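# Transfer top well plate from rack K1 to nest N1

## Task

Take the top 96-well plate off the stack in rack K1 and set it in plate nest N1, lying flat and seated within the nest's locating features, turned so that well A1 (at the plate's cut-off corner) is at the nest corner labelled A1. The bottom plate has to remain in K1 exactly as it started. The final arrangement must stay put with no help from the robot, so open the gripper and move the arm away from the plate before finishing.

## Robot and tools

Robot: one arm (yam_st) with six revolute joints and a two-finger parallel gripper. The joints, in the order used everywhere, are waist, shoulder, elbow, wrist pitch, wrist yaw, wrist roll. The gripper reference point (link pinch) lies midway between the finger pads, about 1 cm short of the fingertips; the fingers extend along its +z and separate along its y. A wrist camera and mount ride on the gripper and take up some space behind the fingers, so they can collide too.

Scene frame: origin on the table surface under the arm base, +z up, +y to the left when facing along +x. The base may not be exactly level with the table. Commands are never given in this frame, though: every move is written in joint space.

execute_actions, argument "actions": a list holding either nothing or exactly one item.
- Empty list: no command, just returns the current state.
- Motion item: {"rows": [...], "steps": n}. rows is a list of 1 to 15 rows; each row has 7 numbers: six absolute joint target angles in radians (same order and convention as the Joint positions line), then the gripper opening. Each row is used for one control step of 1/30 s; n is 1 to 15 (default 15) and the final row is held for any remaining steps. These are absolute targets, not offsets.
- Wait item: {"steps": n} with n up to 300, no rows. It returns when n steps have elapsed since the previous result, and your reply time counts toward them.
- Optional "pictures": true/false controls whether camera images come back (they do by default).
A refused call does nothing to the robot.

Joint ranges (rad): waist -2.618 to 3.054, shoulder 0.000 to 3.142, elbow 0.000 to 3.142, wrist pitch -1.571 to 1.571, wrist yaw -1.571 to 1.571, wrist roll -2.094 to 2.094. A target more than 0.036 beyond a range end, and also farther out than the joint's last reported angle, gets the call refused. The true stops can differ from these by up to 0.036 either way; targets past a true stop are clipped to it and produce a "joint sent to its limit" line (possibly referring to a motion still in progress). Absence of that line does not prove more travel is available.

Gripper opening: -1 to +1, +1 fully open (pad gap 0.094 m), -1 closed. Between the extremes, the fingers go to where grip_measured would equal the value you send. To hold something, keep commanding roughly 0.03 under grip_measured for a firm grip, less difference for a lighter one. Pads press up to about 50 to 62 N each (possibly less), weaker on parts under about 2 mm thick, with a brief spike at first contact. Readings may be biased by about 1 mm of opening, constant within a scene.

Motion limits: each joint's target is kept within a lead of its measured angle per step (waist 0.202, shoulder 0.258, elbow 0.238, wrist pitch 0.573, wrist yaw and roll 0.522 rad), and if the targets would carry the gripper more than 70 mm from where it is, all are pulled back proportionally. Far moves therefore take several steps. Friction can leave a joint up to about 0.031 rad off target, and very small changes may not move it at all. Between calls the arm keeps heading to the last row sent until it nearly stops or a step is HELD; only a new action resumes travel. Fingers still in motion keep going.

Result lines: Joint positions and Joint velocities list the six joints (rad, rad/s) then the pad gap (m, m/s). grip_measured is the measured opening on the command scale. Joint torques give each arm drive's total output (offset, scaled, noisy; nonzero even unloaded). HELD flags steps where your row was not fully sent; "joint command not followed" means the clearance check altered or blocked targets (mounting blocks and posts count as arm). MOTOR HOT appears from 75 °C; OVER-TEMPERATURE FAULT reports a stop (90 °C stops the arm 10 s; at 100 °C the arm and gripper go limp and the arm falls). Holding loads heats motors, even while you are thinking.

zoom_image: {"camera": one of cam_head_left, cam_head_right, cam_wrist, "region": [x0, y0, x1, y1]} in pixels of that camera's last full image (672x504, origin top-left), at most 504 by 504. Gives a closer, sharper crop; no motion.

read_manual: optional "section" (only "licences"); returns URDF licence texts, no motion.

finished_scene: {"scene": current scene number}. Its result then gives the next task. Answering without any tool call ends the whole run.

Avoid: dropping or slipping the plate, slamming or hitting things, pushing hard, and anything leaving the table (that ends the scene). Occasional outside tugs on a held part or pushes on loose items can happen, so grip securely and check placement. Prefer smooth, efficient motions and avoid long loaded holds.

Each tool is called after "Request:" as a command line: name --argument value for each argument, lists and objects as JSON in quotes; but a table of rows of numbers goes row by row, as --pt "numbers of a row", without its own name.

## Session

Request:
execute_actions --actions '[]'

Scene clock: 0.00 s of 8400.00 s.
grip_measured=+1.000
Joint positions: [ 0.078  2.291  0.98   0.974  0.281 -1.052  0.094]
Joint velocities: [-0.012 -0.007  0.007  0.022  0.037 -0.037  0.   ]
Joint torques (N m, as the arm reports them, + toward a larger angle): no reading
Motor temperatures (°C, as the motors report them): [19 22 18 21 18 19]

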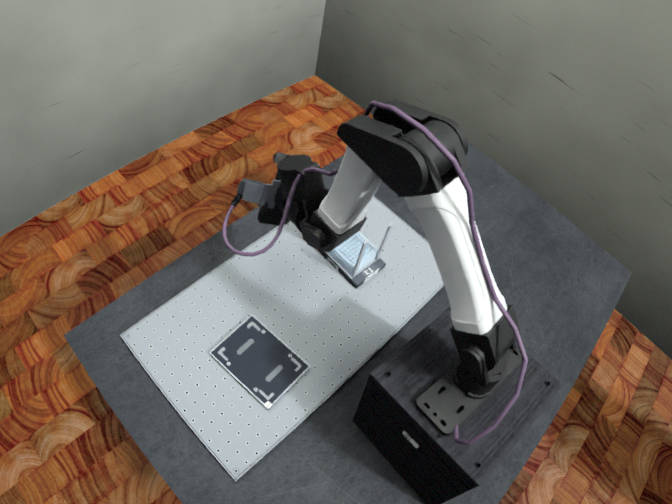

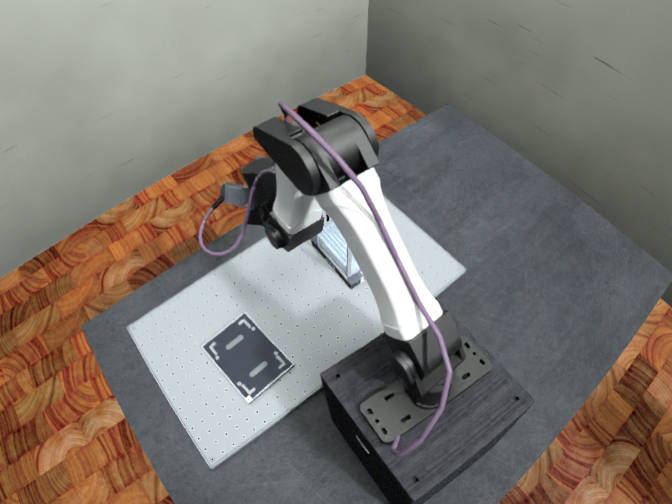

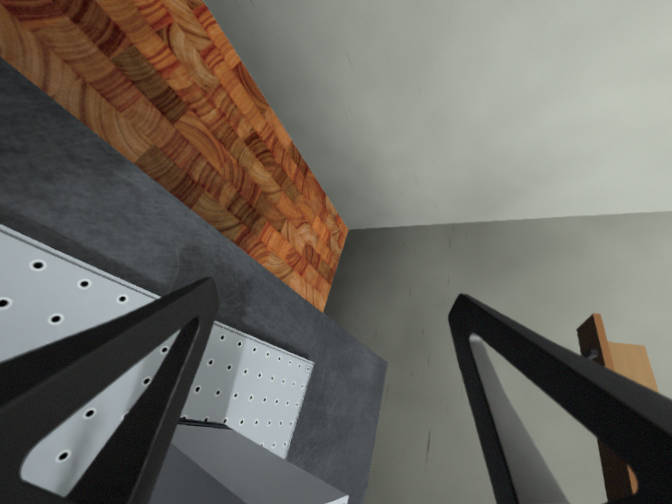

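Request:
zoom_image --camera "cam_head_left" --region '[190,200,430,420]'

Request:
execute_actions --actions '[{"rows":[[0.05,1.9,1.6,0.3,0,-0.5,1]],"steps":15}]' --pictures false

Request:
execute_actions --actions '[{"rows":[[0.0,1.9,1.6,-1.27,0,0,1]],"steps":15}]' --pictures false

Request:
execute_actions --actions '[{"steps":45}]'

Region (190, 200, 430, 420) of cam_head_left's 672x504 image, scaled by 2.100, with more detail than that image has; it fills the top 462 rows of this view, and the rest is white.

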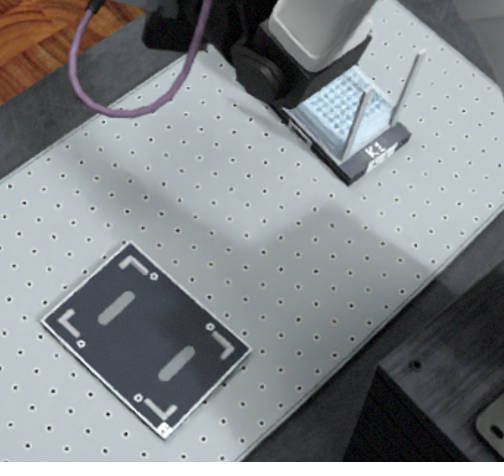

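Scene clock: 8.10 s of 8400.00 s.
grip_measured=+1.000
Joint positions: [ 0.07   1.939  1.527  0.392  0.048 -0.598  0.094]
Joint velocities: [-0.056 -0.413  1.067 -0.462 -0.315  0.549  0.   ]
Joint torques (N m, as the arm reports them, + toward a larger angle): [ -0.73 -16.3    8.62   2.13  -0.05   0.  ]
Motor temperatures (°C, as the motors report them): [19 26 18 24 18 19]
Steps of this call (steps 1 to 90: nothing new was sent; then 4.60 s passed at rest; steps 91 to 105: all 15 steps of this action). Readings (joint positions):
91: [0.077 2.274 0.996 0.906 0.257 -1.003]
92: [0.075 2.249 1.024 0.810 0.226 -0.946]
94: [0.073 2.185 1.088 0.682 0.182 -0.860]
98: [0.073 2.056 1.220 0.550 0.126 -0.750]
105: the state above

Scene clock: 8.60 s of 8400.00 s.
grip_measured=+1.000
Joint positions: [ 0.008  1.897  1.602 -0.739  0.012 -0.07   0.094]
Joint velocities: [ 0.012 -0.002 -0.017 -2.454 -0.081  0.271  0.   ]
Joint torques (N m, as the arm reports them, + toward a larger angle): [ -0.05 -13.44   7.34   1.44  -0.12   0.04]
Motor temperatures (°C, as the motors report them): [19 26 18 24 18 19]
Steps of this call (steps 1 to 15: all 15 steps of this action). Readings (joint positions):
1: [0.064 1.921 1.563 0.320 0.036 -0.514]
2: [0.055 1.899 1.587 0.231 0.027 -0.422]
4: [0.031 1.872 1.601 0.095 0.022 -0.308]
8: [0.009 1.877 1.602 -0.179 0.021 -0.181]
15: the state above

Scene clock: 10.10 s of 8400.00 s.
grip_measured=+1.000
Joint positions: [ 0.008  1.898  1.602 -1.264  0.006 -0.01   0.094]
Joint velocities: [ 0.002 -0.002  0.012 -0.037  0.037 -0.037  0.   ]
Joint torques (N m, as the arm reports them, + toward a larger angle): [ -0.22 -12.26   6.25   0.03  -0.09   0.01]
Motor temperatures (°C, as the motors report them): [19 26 19 24 18 19]
Steps of this call (steps 1 to 45: the robot went on to your last target). Readings (joint positions):
1: [0.008 1.898 1.602 -0.821 0.012 -0.061]
2: [0.008 1.898 1.602 -0.903 0.011 -0.052]
4: [0.008 1.898 1.602 -1.043 0.009 -0.037]
8: [0.008 1.898 1.602 -1.185 0.007 -0.021]
45: the state above
The arm was judged still, so your last target was given up. Only a new action makes it travel on or press farther. Fingers that are still opening or closing keep moving.

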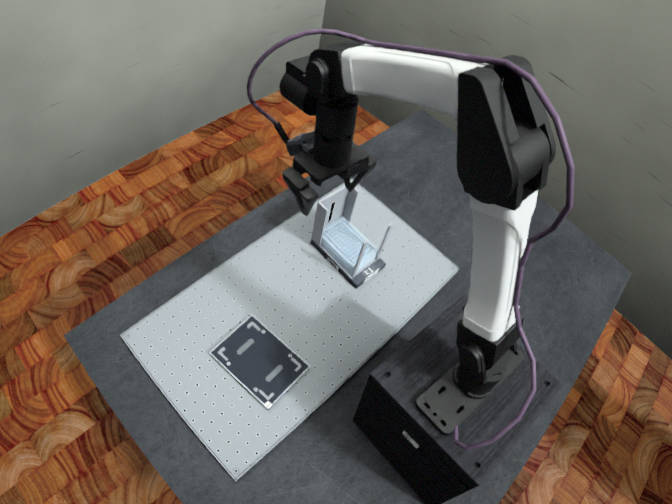

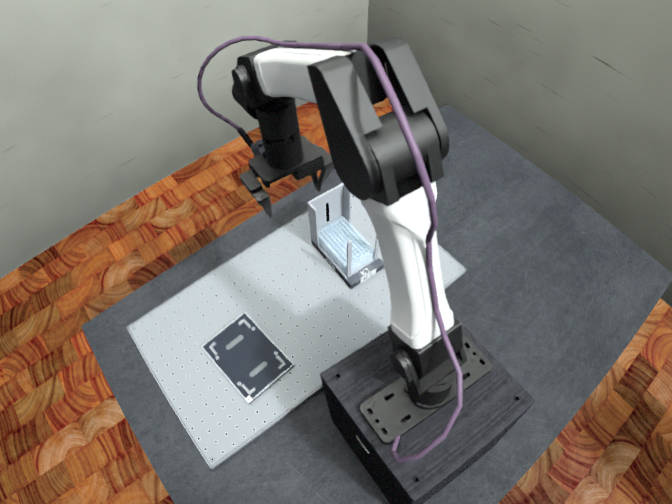

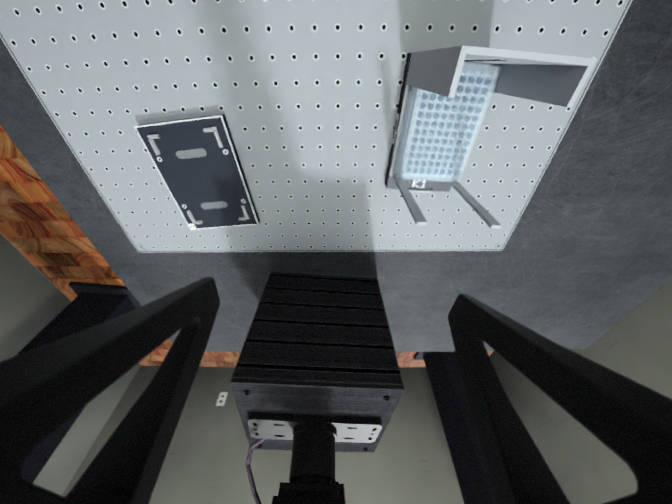

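Request:
zoom_image --camera "cam_wrist" --region '[360,30,610,260]'

Request:
zoom_image --camera "cam_wrist" --region '[110,70,360,270]'

Request:
zoom_image --camera "cam_head_left" --region '[260,110,420,300]'

Region (360, 30, 610, 260) of cam_wrist's 672x504 image, scaled by 2.016, with more detail than that image has; it fills the top 464 rows of this view, and the rest is white.

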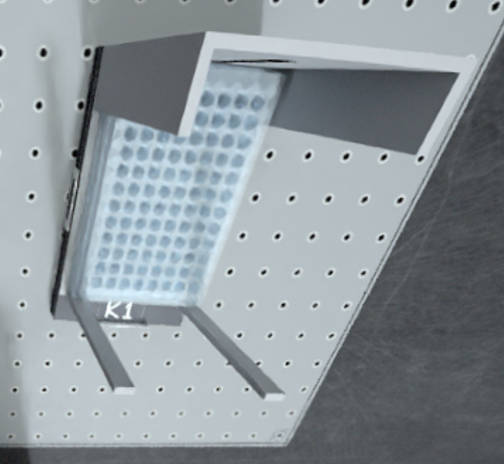

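Region (110, 70, 360, 270) of cam_wrist's 672x504 image, scaled by 2.016, with more detail than that image has; it fills the top 403 rows of this view, and the rest is white.

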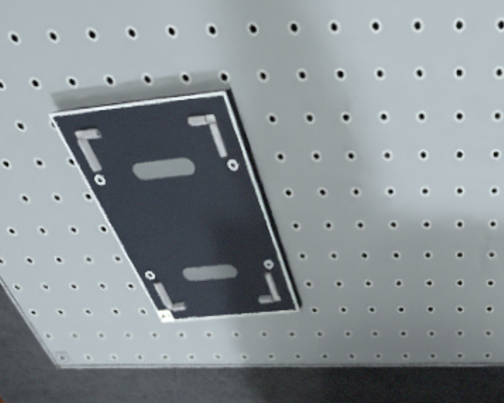

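Region (260, 110, 420, 300) of cam_head_left's 672x504 image, scaled by 2.653, with more detail than that image has; it fills the left 424 columns of this view, and the rest is white.

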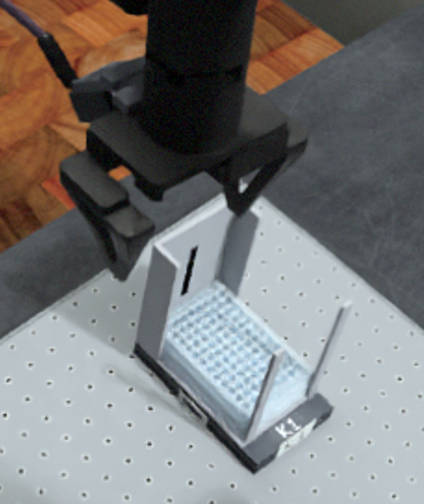

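Request:
execute_actions --actions '[{"rows":[[-0.03,1.92,1.605,-1.25,0,-0.03,1],[-0.06,1.94,1.61,-1.235,0,-0.06,1],[-0.09,1.96,1.615,-1.22,0,-0.09,1],[-0.12,1.98,1.62,-1.205,0,-0.12,1],[-0.15,2.0,1.625,-1.19,0,-0.15,1],[-0.18,2.02,1.63,-1.175,0,-0.18,1],[-0.21,2.04,1.635,-1.16,0,-0.21,1],[-0.24,2.06,1.64,-1.145,0,-0.24,1],[-0.27,2.08,1.642,-1.13,0,-0.26,1],[-0.3,2.095,1.642,-1.115,0,-0.28,1],[-0.318,2.103,1.642,-1.11,0,-0.28,1]],"steps":15}]' --pictures false

Request:
execute_actions --actions '[{"steps":20}]'

Scene clock: 26.37 s of 8400.00 s.
grip_measured=+1.000
Joint positions: [-0.331  2.115  1.61  -1.133  0.005 -0.238  0.094]
Joint velocities: [-0.046  0.007 -0.017  0.037 -0.007 -0.227  0.   ]
Joint torques (N m, as the arm reports them, + toward a larger angle): [  1.24 -15.15   8.59   0.05  -0.08  -0.17]
Motor temperatures (°C, as the motors report them): [19 29 20 22 18 19]
Steps of this call (steps 1 to 90: nothing new was sent; then 12.77 s passed at rest; steps 91 to 105: all 15 steps of this action). Readings (joint positions):
91: [0.006 1.899 1.602 -1.264 0.004 -0.012]
92: [-0.002 1.903 1.602 -1.262 0.001 -0.018]
94: [-0.041 1.924 1.602 -1.250 -0.003 -0.046]
98: [-0.172 2.012 1.603 -1.203 -0.003 -0.130]
105: the state above

Scene clock: 27.03 s of 8400.00 s.
grip_measured=+1.000
Joint positions: [-0.327  2.115  1.61  -1.119  0.005 -0.27   0.094]
Joint velocities: [ 0.002 -0.022 -0.002 -0.081  0.007  0.037  0.   ]
Joint torques (N m, as the arm reports them, + toward a larger angle): [  0.72 -15.22   8.58   0.08  -0.07  -0.15]
Motor temperatures (°C, as the motors report them): [19 29 20 22 18 19]
Steps of this call (steps 1 to 20: the robot went on to your last target). Readings (joint positions):
1: [-0.331 2.115 1.610 -1.130 0.005 -0.244]
2: [-0.329 2.115 1.610 -1.127 0.005 -0.250]
4: [-0.327 2.115 1.610 -1.124 0.005 -0.257]
8: [-0.327 2.115 1.610 -1.121 0.005 -0.265]
20: the state above

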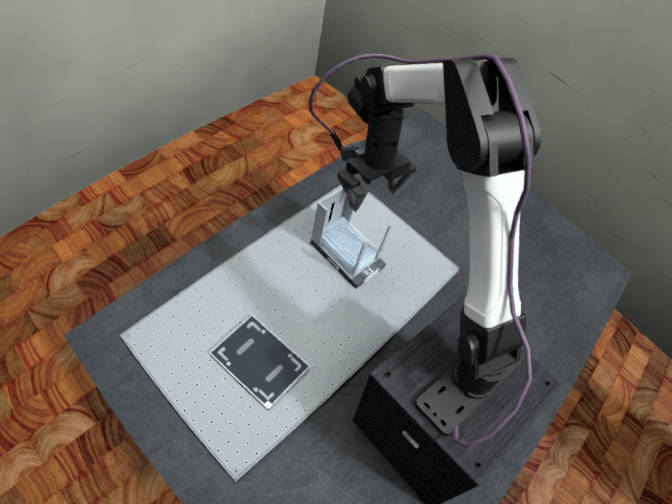

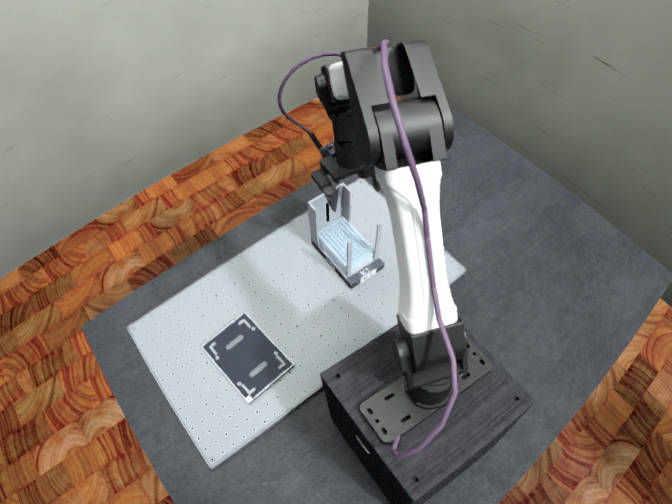

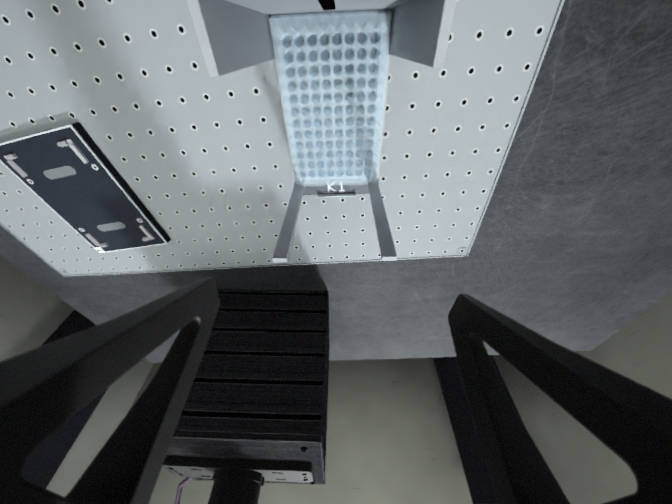

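Request:
zoom_image --camera "cam_wrist" --region '[230,0,440,210]'

Request:
zoom_image --camera "cam_head_left" --region '[300,120,430,290]'

Region (230, 0, 440, 210) of cam_wrist's 672x504 image, scaled by 2.400, with more detail than that image has.

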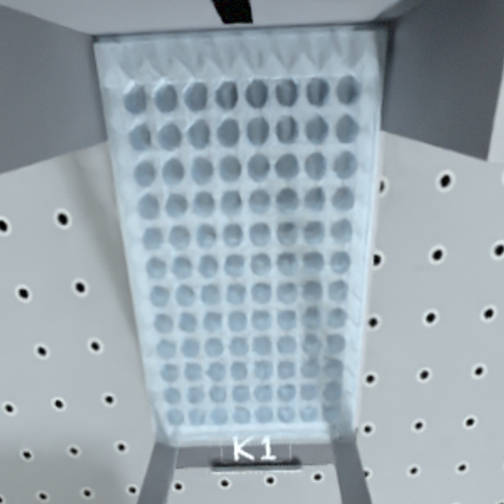

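Region (300, 120, 430, 290) of cam_head_left's 672x504 image, scaled by 2.965, with more detail than that image has; it fills the left 385 columns of this view, and the rest is white.

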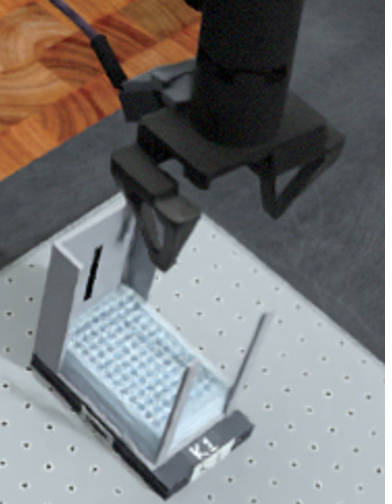

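Request:
execute_actions --actions '[{"rows":[[-0.33,2.09,1.58,-1.05,-0.01,-0.28,1],[-0.332,2.07,1.54,-0.98,-0.02,-0.285,1],[-0.334,2.055,1.5,-0.91,-0.03,-0.29,1],[-0.336,2.04,1.46,-0.84,-0.04,-0.295,1],[-0.338,2.03,1.42,-0.77,-0.05,-0.3,1],[-0.34,2.02,1.38,-0.7,-0.06,-0.305,1],[-0.342,2.01,1.34,-0.63,-0.07,-0.31,1],[-0.344,2.0,1.3,-0.56,-0.08,-0.31,1],[-0.346,1.995,1.26,-0.5,-0.09,-0.31,1],[-0.348,1.99,1.22,-0.45,-0.1,-0.31,1],[-0.35,1.99,1.19,-0.41,-0.11,-0.31,1],[-0.352,1.99,1.165,-0.385,-0.113,-0.31,1],[-0.354,1.99,1.144,-0.382,-0.113,-0.31,1]],"steps":15}]' --pictures false

Request:
execute_actions --actions '[{"steps":20}]'

Scene clock: 54.47 s of 8400.00 s.
grip_measured=+1.000
Joint positions: [-0.341  2.011  1.167 -0.503 -0.09  -0.298  0.094]
Joint velocities: [-0.056  0.007 -0.374  0.535 -0.139 -0.037  0.   ]
Joint torques (N m, as the arm reports them, + toward a larger angle): [ -0.64 -14.65   5.59   1.23  -0.18  -0.14]
Motor temperatures (°C, as the motors report them): [19 36 24 22 18 19]
Steps of this call (steps 1 to 15: the robot went on to your last target; steps 16 to 90: nothing new was sent; then 23.93 s passed at rest; steps 91 to 105: all 15 steps of this action). Readings (joint positions):
91: [-0.327 2.114 1.608 -1.112 0.003 -0.270]
92: [-0.327 2.109 1.596 -1.088 0.000 -0.271]
94: [-0.327 2.085 1.541 -1.012 -0.010 -0.275]
98: [-0.327 2.032 1.387 -0.809 -0.039 -0.288]
105: the state above

Scene clock: 55.13 s of 8400.00 s.
grip_measured=+1.000
Joint positions: [-0.343  2.011  1.155 -0.396 -0.107 -0.3    0.094]
Joint velocities: [-0.002  0.002 -0.017 -0.051 -0.007 -0.007  0.   ]
Joint torques (N m, as the arm reports them, + toward a larger angle): [ -0.73 -14.77   4.74   1.05  -0.14  -0.15]
Motor temperatures (°C, as the motors report them): [19 36 24 22 18 19]
Steps of this call (steps 1 to 20: the robot went on to your last target). Readings (joint positions):
1: [-0.342 2.011 1.158 -0.488 -0.093 -0.298]
2: [-0.343 2.011 1.155 -0.474 -0.095 -0.299]
4: [-0.343 2.011 1.155 -0.446 -0.099 -0.299]
8: [-0.343 2.011 1.155 -0.413 -0.104 -0.300]
20: the state above

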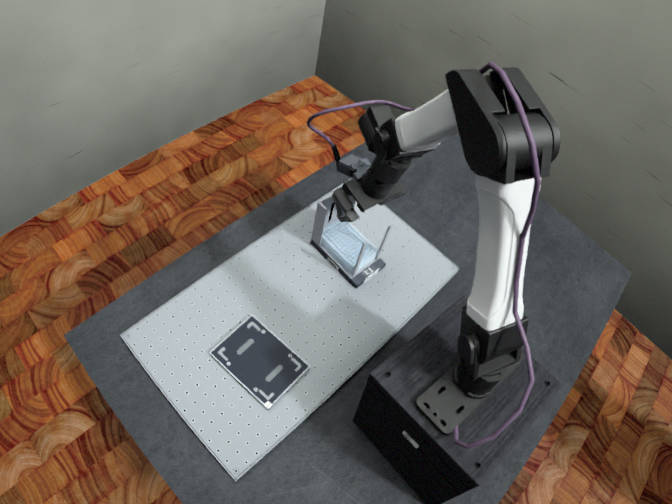

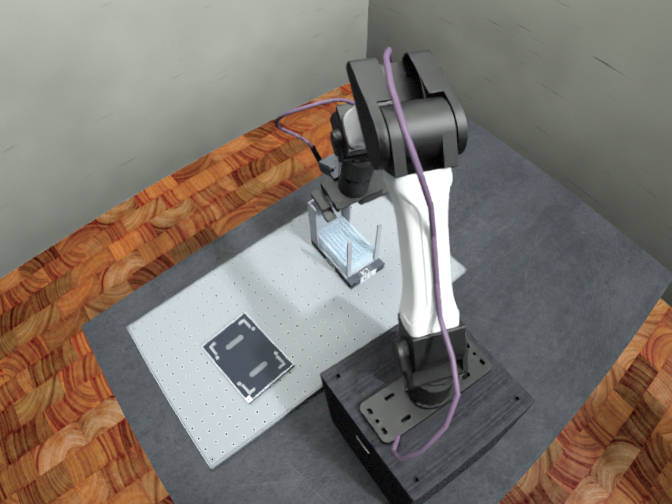

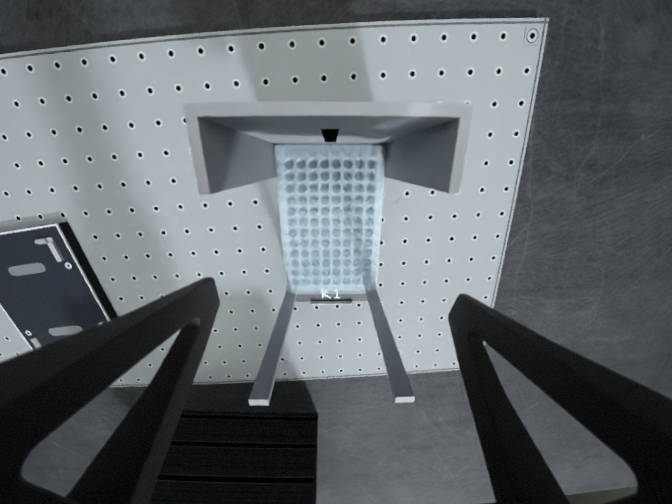

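Request:
execute_actions --actions '[{"rows":[[-0.354,2.025,1.138,-0.36,-0.113,-0.315,1],[-0.354,2.037,1.132,-0.34,-0.113,-0.32,1],[-0.354,2.049,1.126,-0.32,-0.113,-0.325,1],[-0.354,2.061,1.12,-0.3,-0.113,-0.33,1],[-0.354,2.073,1.114,-0.28,-0.113,-0.335,1],[-0.354,2.085,1.108,-0.26,-0.113,-0.34,1],[-0.354,2.097,1.102,-0.24,-0.113,-0.34,1],[-0.354,2.109,1.096,-0.22,-0.113,-0.34,1],[-0.354,2.121,1.09,-0.2,-0.113,-0.34,1],[-0.354,2.133,1.085,-0.18,-0.113,-0.34,1],[-0.354,2.145,1.08,-0.16,-0.113,-0.34,1],[-0.354,2.155,1.075,-0.14,-0.113,-0.34,1],[-0.354,2.165,1.07,-0.13,-0.113,-0.34,1],[-0.354,2.175,1.065,-0.13,-0.113,-0.34,1]],"steps":15}]' --pictures false

Request:
execute_actions --actions '[{"steps":15}]'

Request:
zoom_image --camera "cam_head_left" --region '[290,130,440,300]'

Request:
zoom_image --camera "cam_wrist" --region '[190,90,480,380]'

Scene clock: 64.83 s of 8400.00 s.
grip_measured=+1.000
Joint positions: [-0.343  2.163  1.088 -0.19  -0.107 -0.328  0.094]
Joint velocities: [ 0.007  0.227 -0.12   0.168 -0.051 -0.066  0.   ]
Joint torques (N m, as the arm reports them, + toward a larger angle): [ -0.71 -13.37   3.29   1.14  -0.16  -0.14]
Motor temperatures (°C, as the motors report them): [19 37 23 22 18 19]
Steps of this call (steps 1 to 15: the robot went on to your last target; steps 16 to 90: nothing new was sent; then 6.20 s passed at rest; steps 91 to 105: all 15 steps of this action). Readings (joint positions):
91: [-0.343 2.011 1.155 -0.393 -0.107 -0.301]
92: [-0.343 2.013 1.155 -0.387 -0.107 -0.303]
94: [-0.343 2.025 1.155 -0.363 -0.107 -0.308]
98: [-0.343 2.073 1.134 -0.294 -0.107 -0.320]
105: the state above

Scene clock: 65.33 s of 8400.00 s.
grip_measured=+1.000
Joint positions: [-0.343  2.175  1.08  -0.145 -0.107 -0.33   0.094]
Joint velocities: [ 0.002 -0.002  0.002  0.022 -0.051  0.037  0.   ]
Joint torques (N m, as the arm reports them, + toward a larger angle): [ -0.68 -12.97   3.32   1.06  -0.15  -0.15]
Motor temperatures (°C, as the motors report them): [19 37 23 22 18 19]
Steps of this call (steps 1 to 15: the robot went on to your last target). Readings (joint positions):
1: [-0.343 2.170 1.084 -0.183 -0.107 -0.329]
2: [-0.343 2.174 1.082 -0.178 -0.107 -0.329]
4: [-0.343 2.175 1.080 -0.170 -0.107 -0.329]
8: [-0.343 2.175 1.080 -0.153 -0.107 -0.330]
15: the state above

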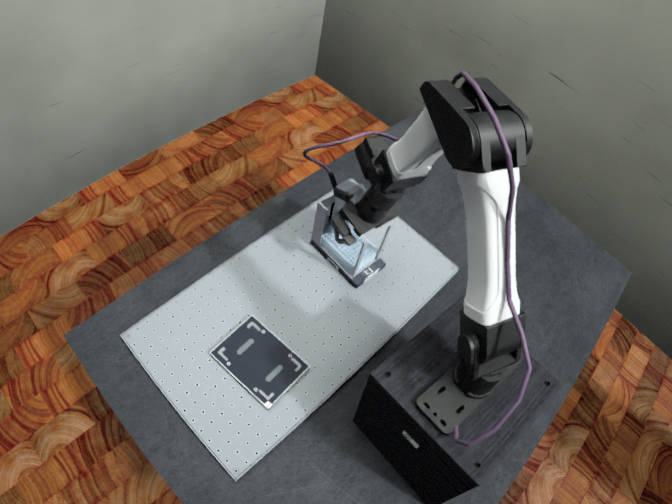

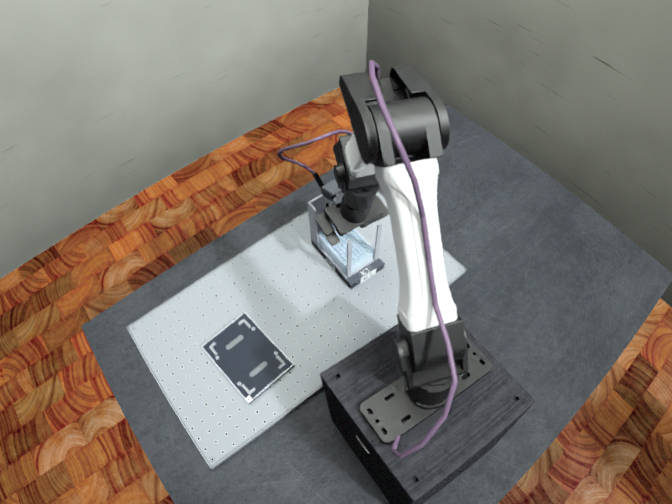

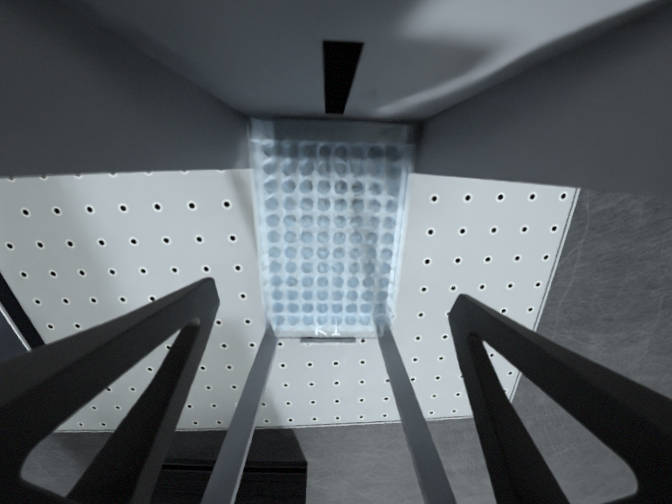

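Region (290, 130, 440, 300) of cam_head_left's 672x504 image, scaled by 2.965, with more detail than that image has; it fills the left 445 columns of this view, and the rest is white.

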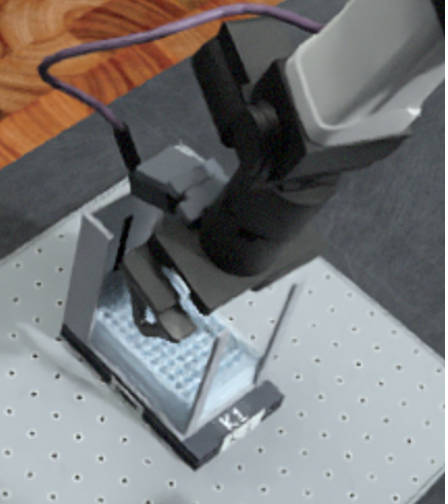

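Region (190, 90, 480, 380) of cam_wrist's 672x504 image, scaled by 1.738, with more detail than that image has.

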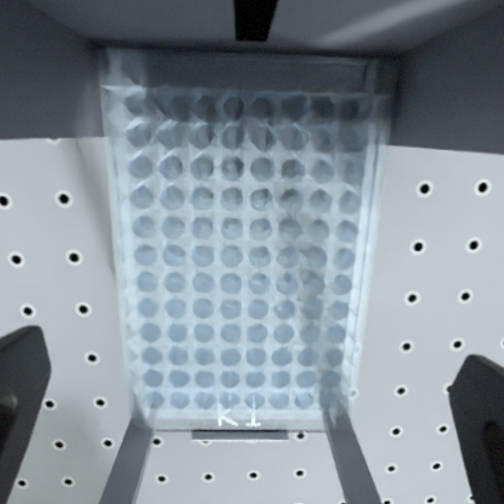

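Request:
execute_actions --actions '[{"rows":[[-0.34,2.183,1.06,-0.12,-0.113,-0.345,1],[-0.34,2.19,1.06,-0.11,-0.113,-0.35,1],[-0.34,2.198,1.06,-0.1,-0.113,-0.355,1],[-0.34,2.205,1.06,-0.09,-0.113,-0.36,1],[-0.34,2.213,1.06,-0.08,-0.113,-0.365,1],[-0.34,2.22,1.06,-0.07,-0.113,-0.365,1],[-0.34,2.228,1.06,-0.06,-0.113,-0.365,1],[-0.34,2.235,1.06,-0.05,-0.113,-0.365,1],[-0.34,2.243,1.06,-0.04,-0.113,-0.365,1],[-0.34,2.25,1.06,-0.03,-0.113,-0.365,1],[-0.34,2.258,1.06,-0.02,-0.113,-0.365,1],[-0.34,2.265,1.06,-0.018,-0.113,-0.365,1],[-0.34,2.273,1.06,-0.018,-0.113,-0.365,1],[-0.34,2.281,1.06,-0.018,-0.113,-0.365,1]],"steps":15}]' --pictures false

Request:
execute_actions --actions '[{"steps":15}]'

Request:
zoom_image --camera "cam_head_left" --region '[290,150,430,300]'

Scene clock: 78.47 s of 8400.00 s.
grip_measured=+1.000
Joint positions: [-0.343  2.266  1.08  -0.044 -0.108 -0.356  0.094]
Joint velocities: [ 0.012  0.164 -0.007  0.154 -0.007 -0.022  0.   ]
Joint torques (N m, as the arm reports them, + toward a larger angle): [  0.28 -12.68   2.51   0.9   -0.11  -0.06]
Motor temperatures (°C, as the motors report them): [19 37 22 23 18 19]
Steps of this call (steps 1 to 15: the robot went on to your last target; steps 16 to 90: nothing new was sent; then 9.63 s passed at rest; steps 91 to 105: all 15 steps of this action). Readings (joint positions):
91: [-0.343 2.175 1.080 -0.142 -0.107 -0.331]
92: [-0.343 2.175 1.080 -0.140 -0.107 -0.333]
94: [-0.343 2.180 1.080 -0.127 -0.107 -0.338]
98: [-0.343 2.210 1.080 -0.095 -0.107 -0.348]
105: the state above

Scene clock: 78.97 s of 8400.00 s.
grip_measured=+1.000
Joint positions: [-0.343  2.272  1.08  -0.032 -0.108 -0.357  0.094]
Joint velocities: [-0.012 -0.017 -0.007 -0.037 -0.007 -0.007  0.   ]
Joint torques (N m, as the arm reports them, + toward a larger angle): [  0.26 -12.42   2.43   1.11  -0.15  -0.13]
Motor temperatures (°C, as the motors report them): [19 37 22 23 18 19]
Steps of this call (steps 1 to 15: the robot went on to your last target). Readings (joint positions):
1: [-0.343 2.269 1.080 -0.039 -0.108 -0.357]
2: [-0.343 2.272 1.080 -0.036 -0.108 -0.357]
4: [-0.343 2.272 1.080 -0.034 -0.108 -0.357]
8: [-0.343 2.272 1.080 -0.033 -0.108 -0.357]
15: the state above

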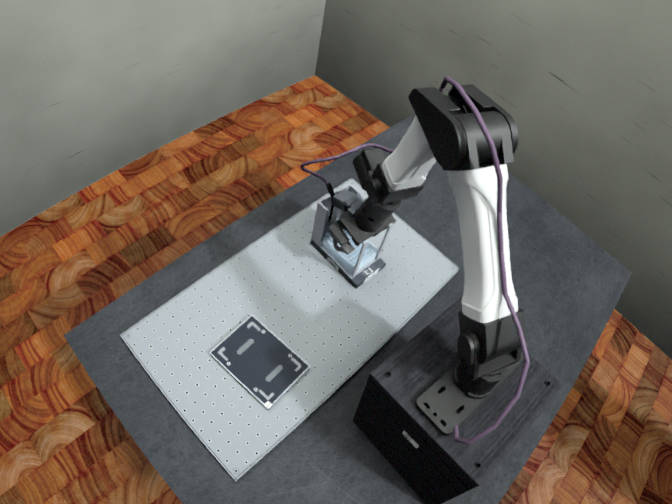

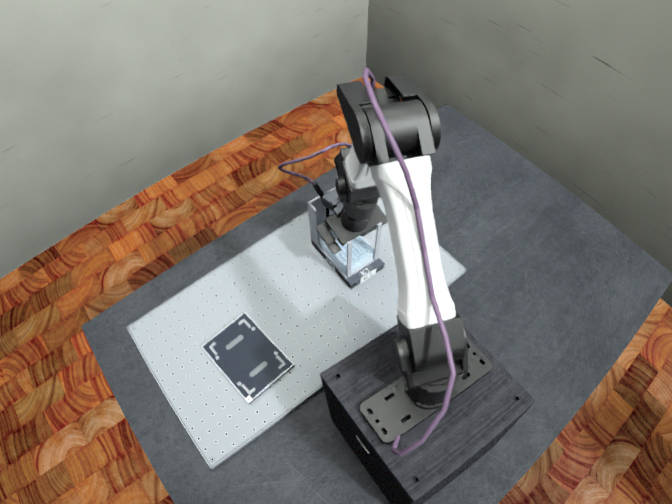

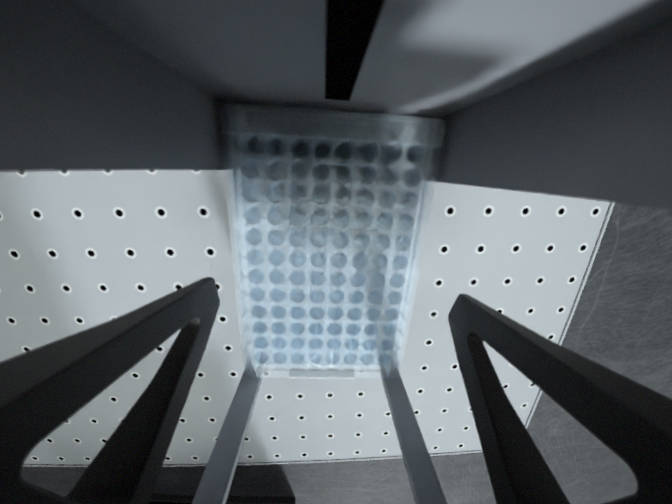

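Region (290, 150, 430, 300) of cam_head_left's 672x504 image, scaled by 3.360, with more detail than that image has; it fills the left 470 columns of this view, and the rest is white.

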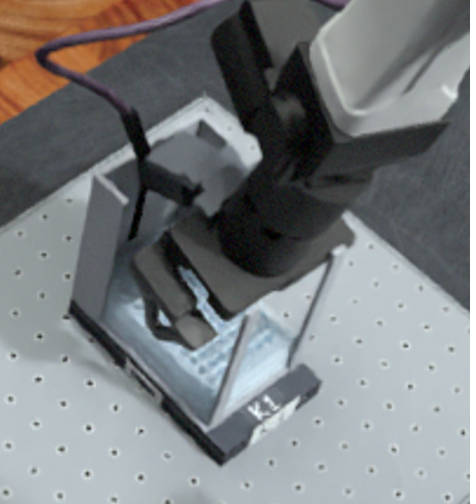

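Request:
execute_actions --actions '[{"rows":[[-0.335,2.285,1.06,-0.014,-0.113,-0.365,1],[-0.33,2.289,1.06,-0.01,-0.113,-0.365,1],[-0.327,2.293,1.06,-0.006,-0.113,-0.365,1],[-0.324,2.297,1.06,-0.002,-0.113,-0.365,1],[-0.322,2.301,1.06,0.002,-0.113,-0.365,1],[-0.322,2.305,1.06,0.006,-0.113,-0.365,1],[-0.322,2.309,1.06,0.01,-0.113,-0.365,1],[-0.322,2.313,1.06,0.014,-0.113,-0.365,1],[-0.322,2.317,1.06,0.018,-0.113,-0.365,1],[-0.322,2.321,1.06,0.02,-0.113,-0.365,1],[-0.322,2.325,1.06,0.02,-0.113,-0.365,1]],"steps":15}]' --pictures false

Request:
execute_actions --actions '[{"steps":10}]'

Request:
zoom_image --camera "cam_wrist" --region '[170,80,510,420]'

Scene clock: 85.77 s of 8400.00 s.
grip_measured=+1.000
Joint positions: [-0.331  2.316  1.08   0.008 -0.109 -0.359  0.094]
Joint velocities: [ 0.002 -0.007 -0.007  0.037  0.022 -0.007  0.   ]
Joint torques (N m, as the arm reports them, + toward a larger angle): [  0.7  -12.36   2.18   1.04  -0.12  -0.12]
Motor temperatures (°C, as the motors report them): [19 36 22 23 18 19]
Steps of this call (steps 1 to 15: the robot went on to your last target; steps 16 to 90: nothing new was sent; then 3.30 s passed at rest; steps 91 to 105: all 15 steps of this action). Readings (joint positions):
91: [-0.343 2.272 1.080 -0.031 -0.108 -0.357]
92: [-0.343 2.272 1.080 -0.030 -0.108 -0.357]
94: [-0.342 2.276 1.080 -0.024 -0.108 -0.357]
98: [-0.335 2.295 1.080 -0.011 -0.108 -0.357]
105: the state above

Scene clock: 86.10 s of 8400.00 s.
grip_measured=+1.000
Joint positions: [-0.331  2.316  1.08   0.008 -0.109 -0.359  0.094]
Joint velocities: [-0.007 -0.002  0.012  0.007 -0.022  0.022  0.   ]
Joint torques (N m, as the arm reports them, + toward a larger angle): [  0.75 -12.37   2.18   1.07  -0.13  -0.12]
Motor temperatures (°C, as the motors report them): [19 36 22 23 18 19]
Steps of this call (steps 1 to 10: the robot went on to your last target). Readings (joint positions):
1: [-0.331 2.316 1.080 0.008 -0.109 -0.359]
2: [-0.331 2.316 1.080 0.008 -0.109 -0.359]
4: [-0.331 2.316 1.080 0.008 -0.109 -0.359]
8: [-0.331 2.316 1.080 0.008 -0.109 -0.359]
10: the state above

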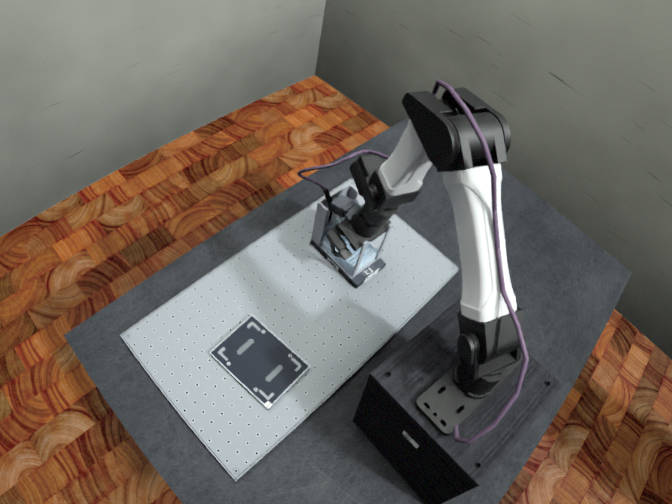

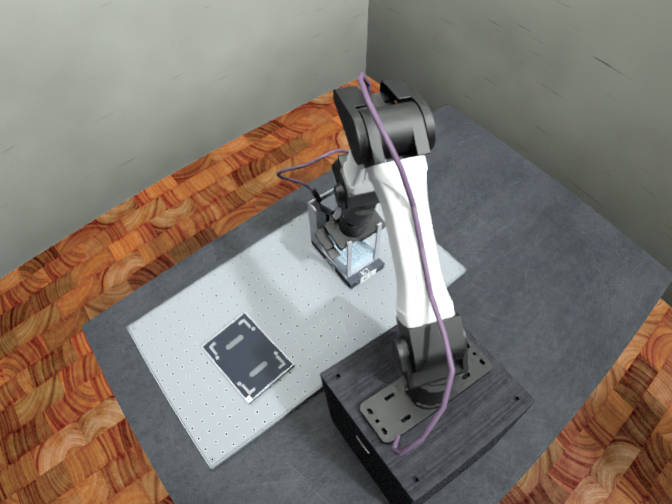

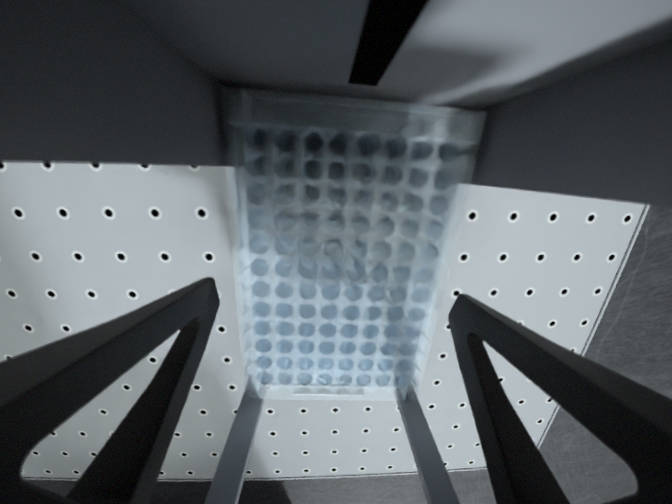

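Region (170, 80, 510, 420) of cam_wrist's 672x504 image, scaled by 1.482, with more detail than that image has.

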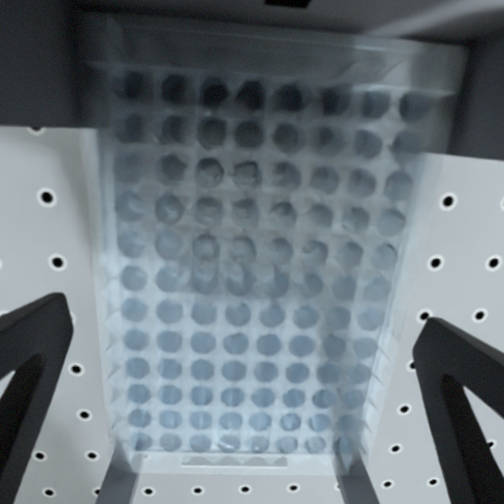

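Request:
execute_actions --actions '[{"rows":[[-0.342,2.325,1.06,0.02,-0.12,-0.365,1],[-0.344,2.325,1.06,0.02,-0.125,-0.365,1],[-0.346,2.325,1.06,0.02,-0.13,-0.365,1],[-0.348,2.325,1.06,0.02,-0.135,-0.365,1],[-0.35,2.325,1.06,0.02,-0.14,-0.365,1],[-0.352,2.325,1.06,0.02,-0.145,-0.365,1],[-0.354,2.325,1.06,0.02,-0.15,-0.365,1],[-0.356,2.325,1.06,0.02,-0.155,-0.365,1],[-0.358,2.325,1.06,0.02,-0.16,-0.365,1],[-0.36,2.325,1.06,0.02,-0.165,-0.365,1],[-0.362,2.325,1.06,0.02,-0.17,-0.365,1],[-0.364,2.325,1.06,0.02,-0.17,-0.365,1],[-0.366,2.325,1.06,0.02,-0.17,-0.365,1],[-0.368,2.325,1.06,0.02,-0.17,-0.365,1],[-0.37,2.325,1.06,0.02,-0.17,-0.365,1]],"steps":15}]' --pictures false

Request:
execute_actions --actions '[{"steps":10}]'

Request:
zoom_image --camera "cam_wrist" --region '[170,80,510,420]'

Scene clock: 101.10 s of 8400.00 s.
grip_measured=+1.000
Joint positions: [-0.351  2.316  1.08   0.017 -0.16  -0.359  0.094]
Joint velocities: [-0.066 -0.002 -0.012  0.051 -0.037 -0.051  0.   ]
Joint torques (N m, as the arm reports them, + toward a larger angle): [ -0.97 -12.41   2.21   0.92  -0.1   -0.11]
Motor temperatures (°C, as the motors report them): [19 36 21 23 18 19]
Steps of this call (steps 1 to 15: the robot went on to your last target; steps 16 to 90: nothing new was sent; then 11.50 s passed at rest; steps 91 to 105: all 15 steps of this action). Readings (joint positions):
91: [-0.331 2.316 1.080 0.008 -0.109 -0.359]
92: [-0.331 2.316 1.080 0.008 -0.111 -0.359]
94: [-0.331 2.316 1.080 0.008 -0.116 -0.359]
98: [-0.337 2.316 1.080 0.009 -0.132 -0.359]
105: the state above

Scene clock: 101.43 s of 8400.00 s.
grip_measured=+1.000
Joint positions: [-0.355  2.316  1.08   0.019 -0.166 -0.359  0.094]
Joint velocities: [-0.017  0.007 -0.017  0.007  0.037 -0.139  0.   ]
Joint torques (N m, as the arm reports them, + toward a larger angle): [ -0.98 -12.37   2.22   0.96  -0.16  -0.12]
Motor temperatures (°C, as the motors report them): [19 36 21 23 18 19]
Steps of this call (steps 1 to 10: the robot went on to your last target). Readings (joint positions):
1: [-0.352 2.316 1.080 0.017 -0.162 -0.359]
2: [-0.353 2.316 1.080 0.019 -0.163 -0.359]
4: [-0.355 2.316 1.080 0.019 -0.165 -0.359]
8: [-0.355 2.316 1.080 0.019 -0.166 -0.359]
10: the state above

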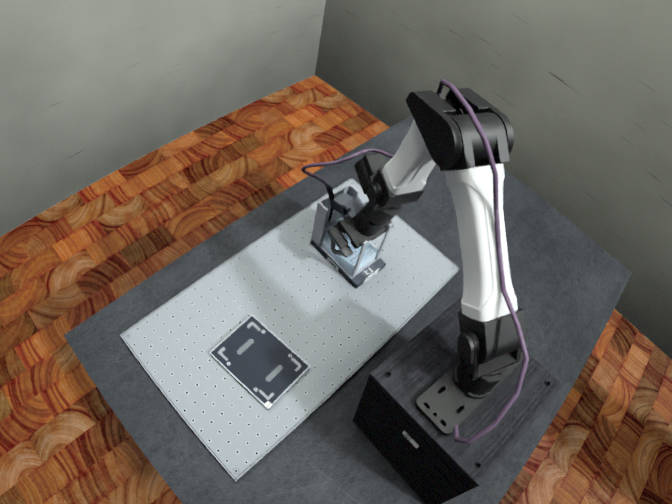

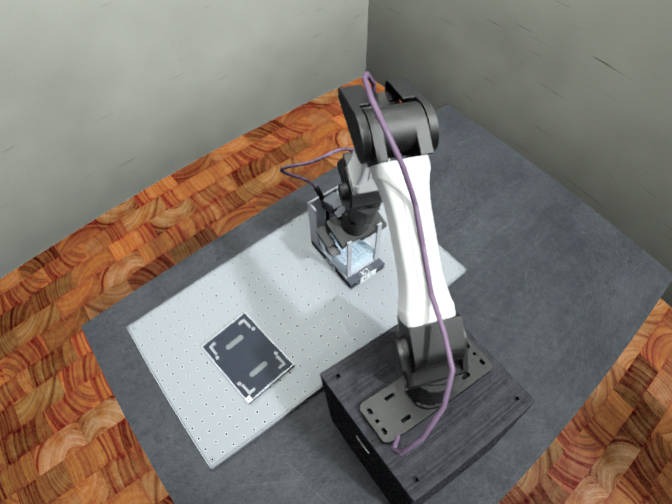

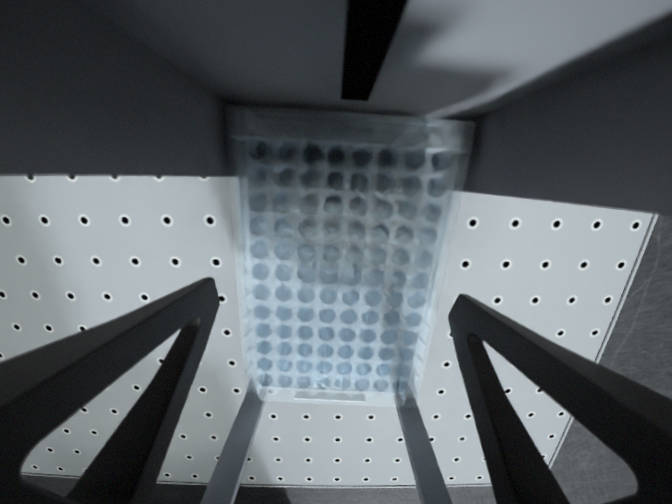

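Region (170, 80, 510, 420) of cam_wrist's 672x504 image, scaled by 1.482, with more detail than that image has.

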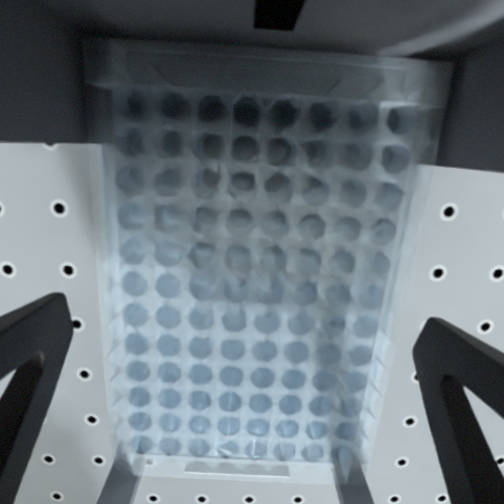

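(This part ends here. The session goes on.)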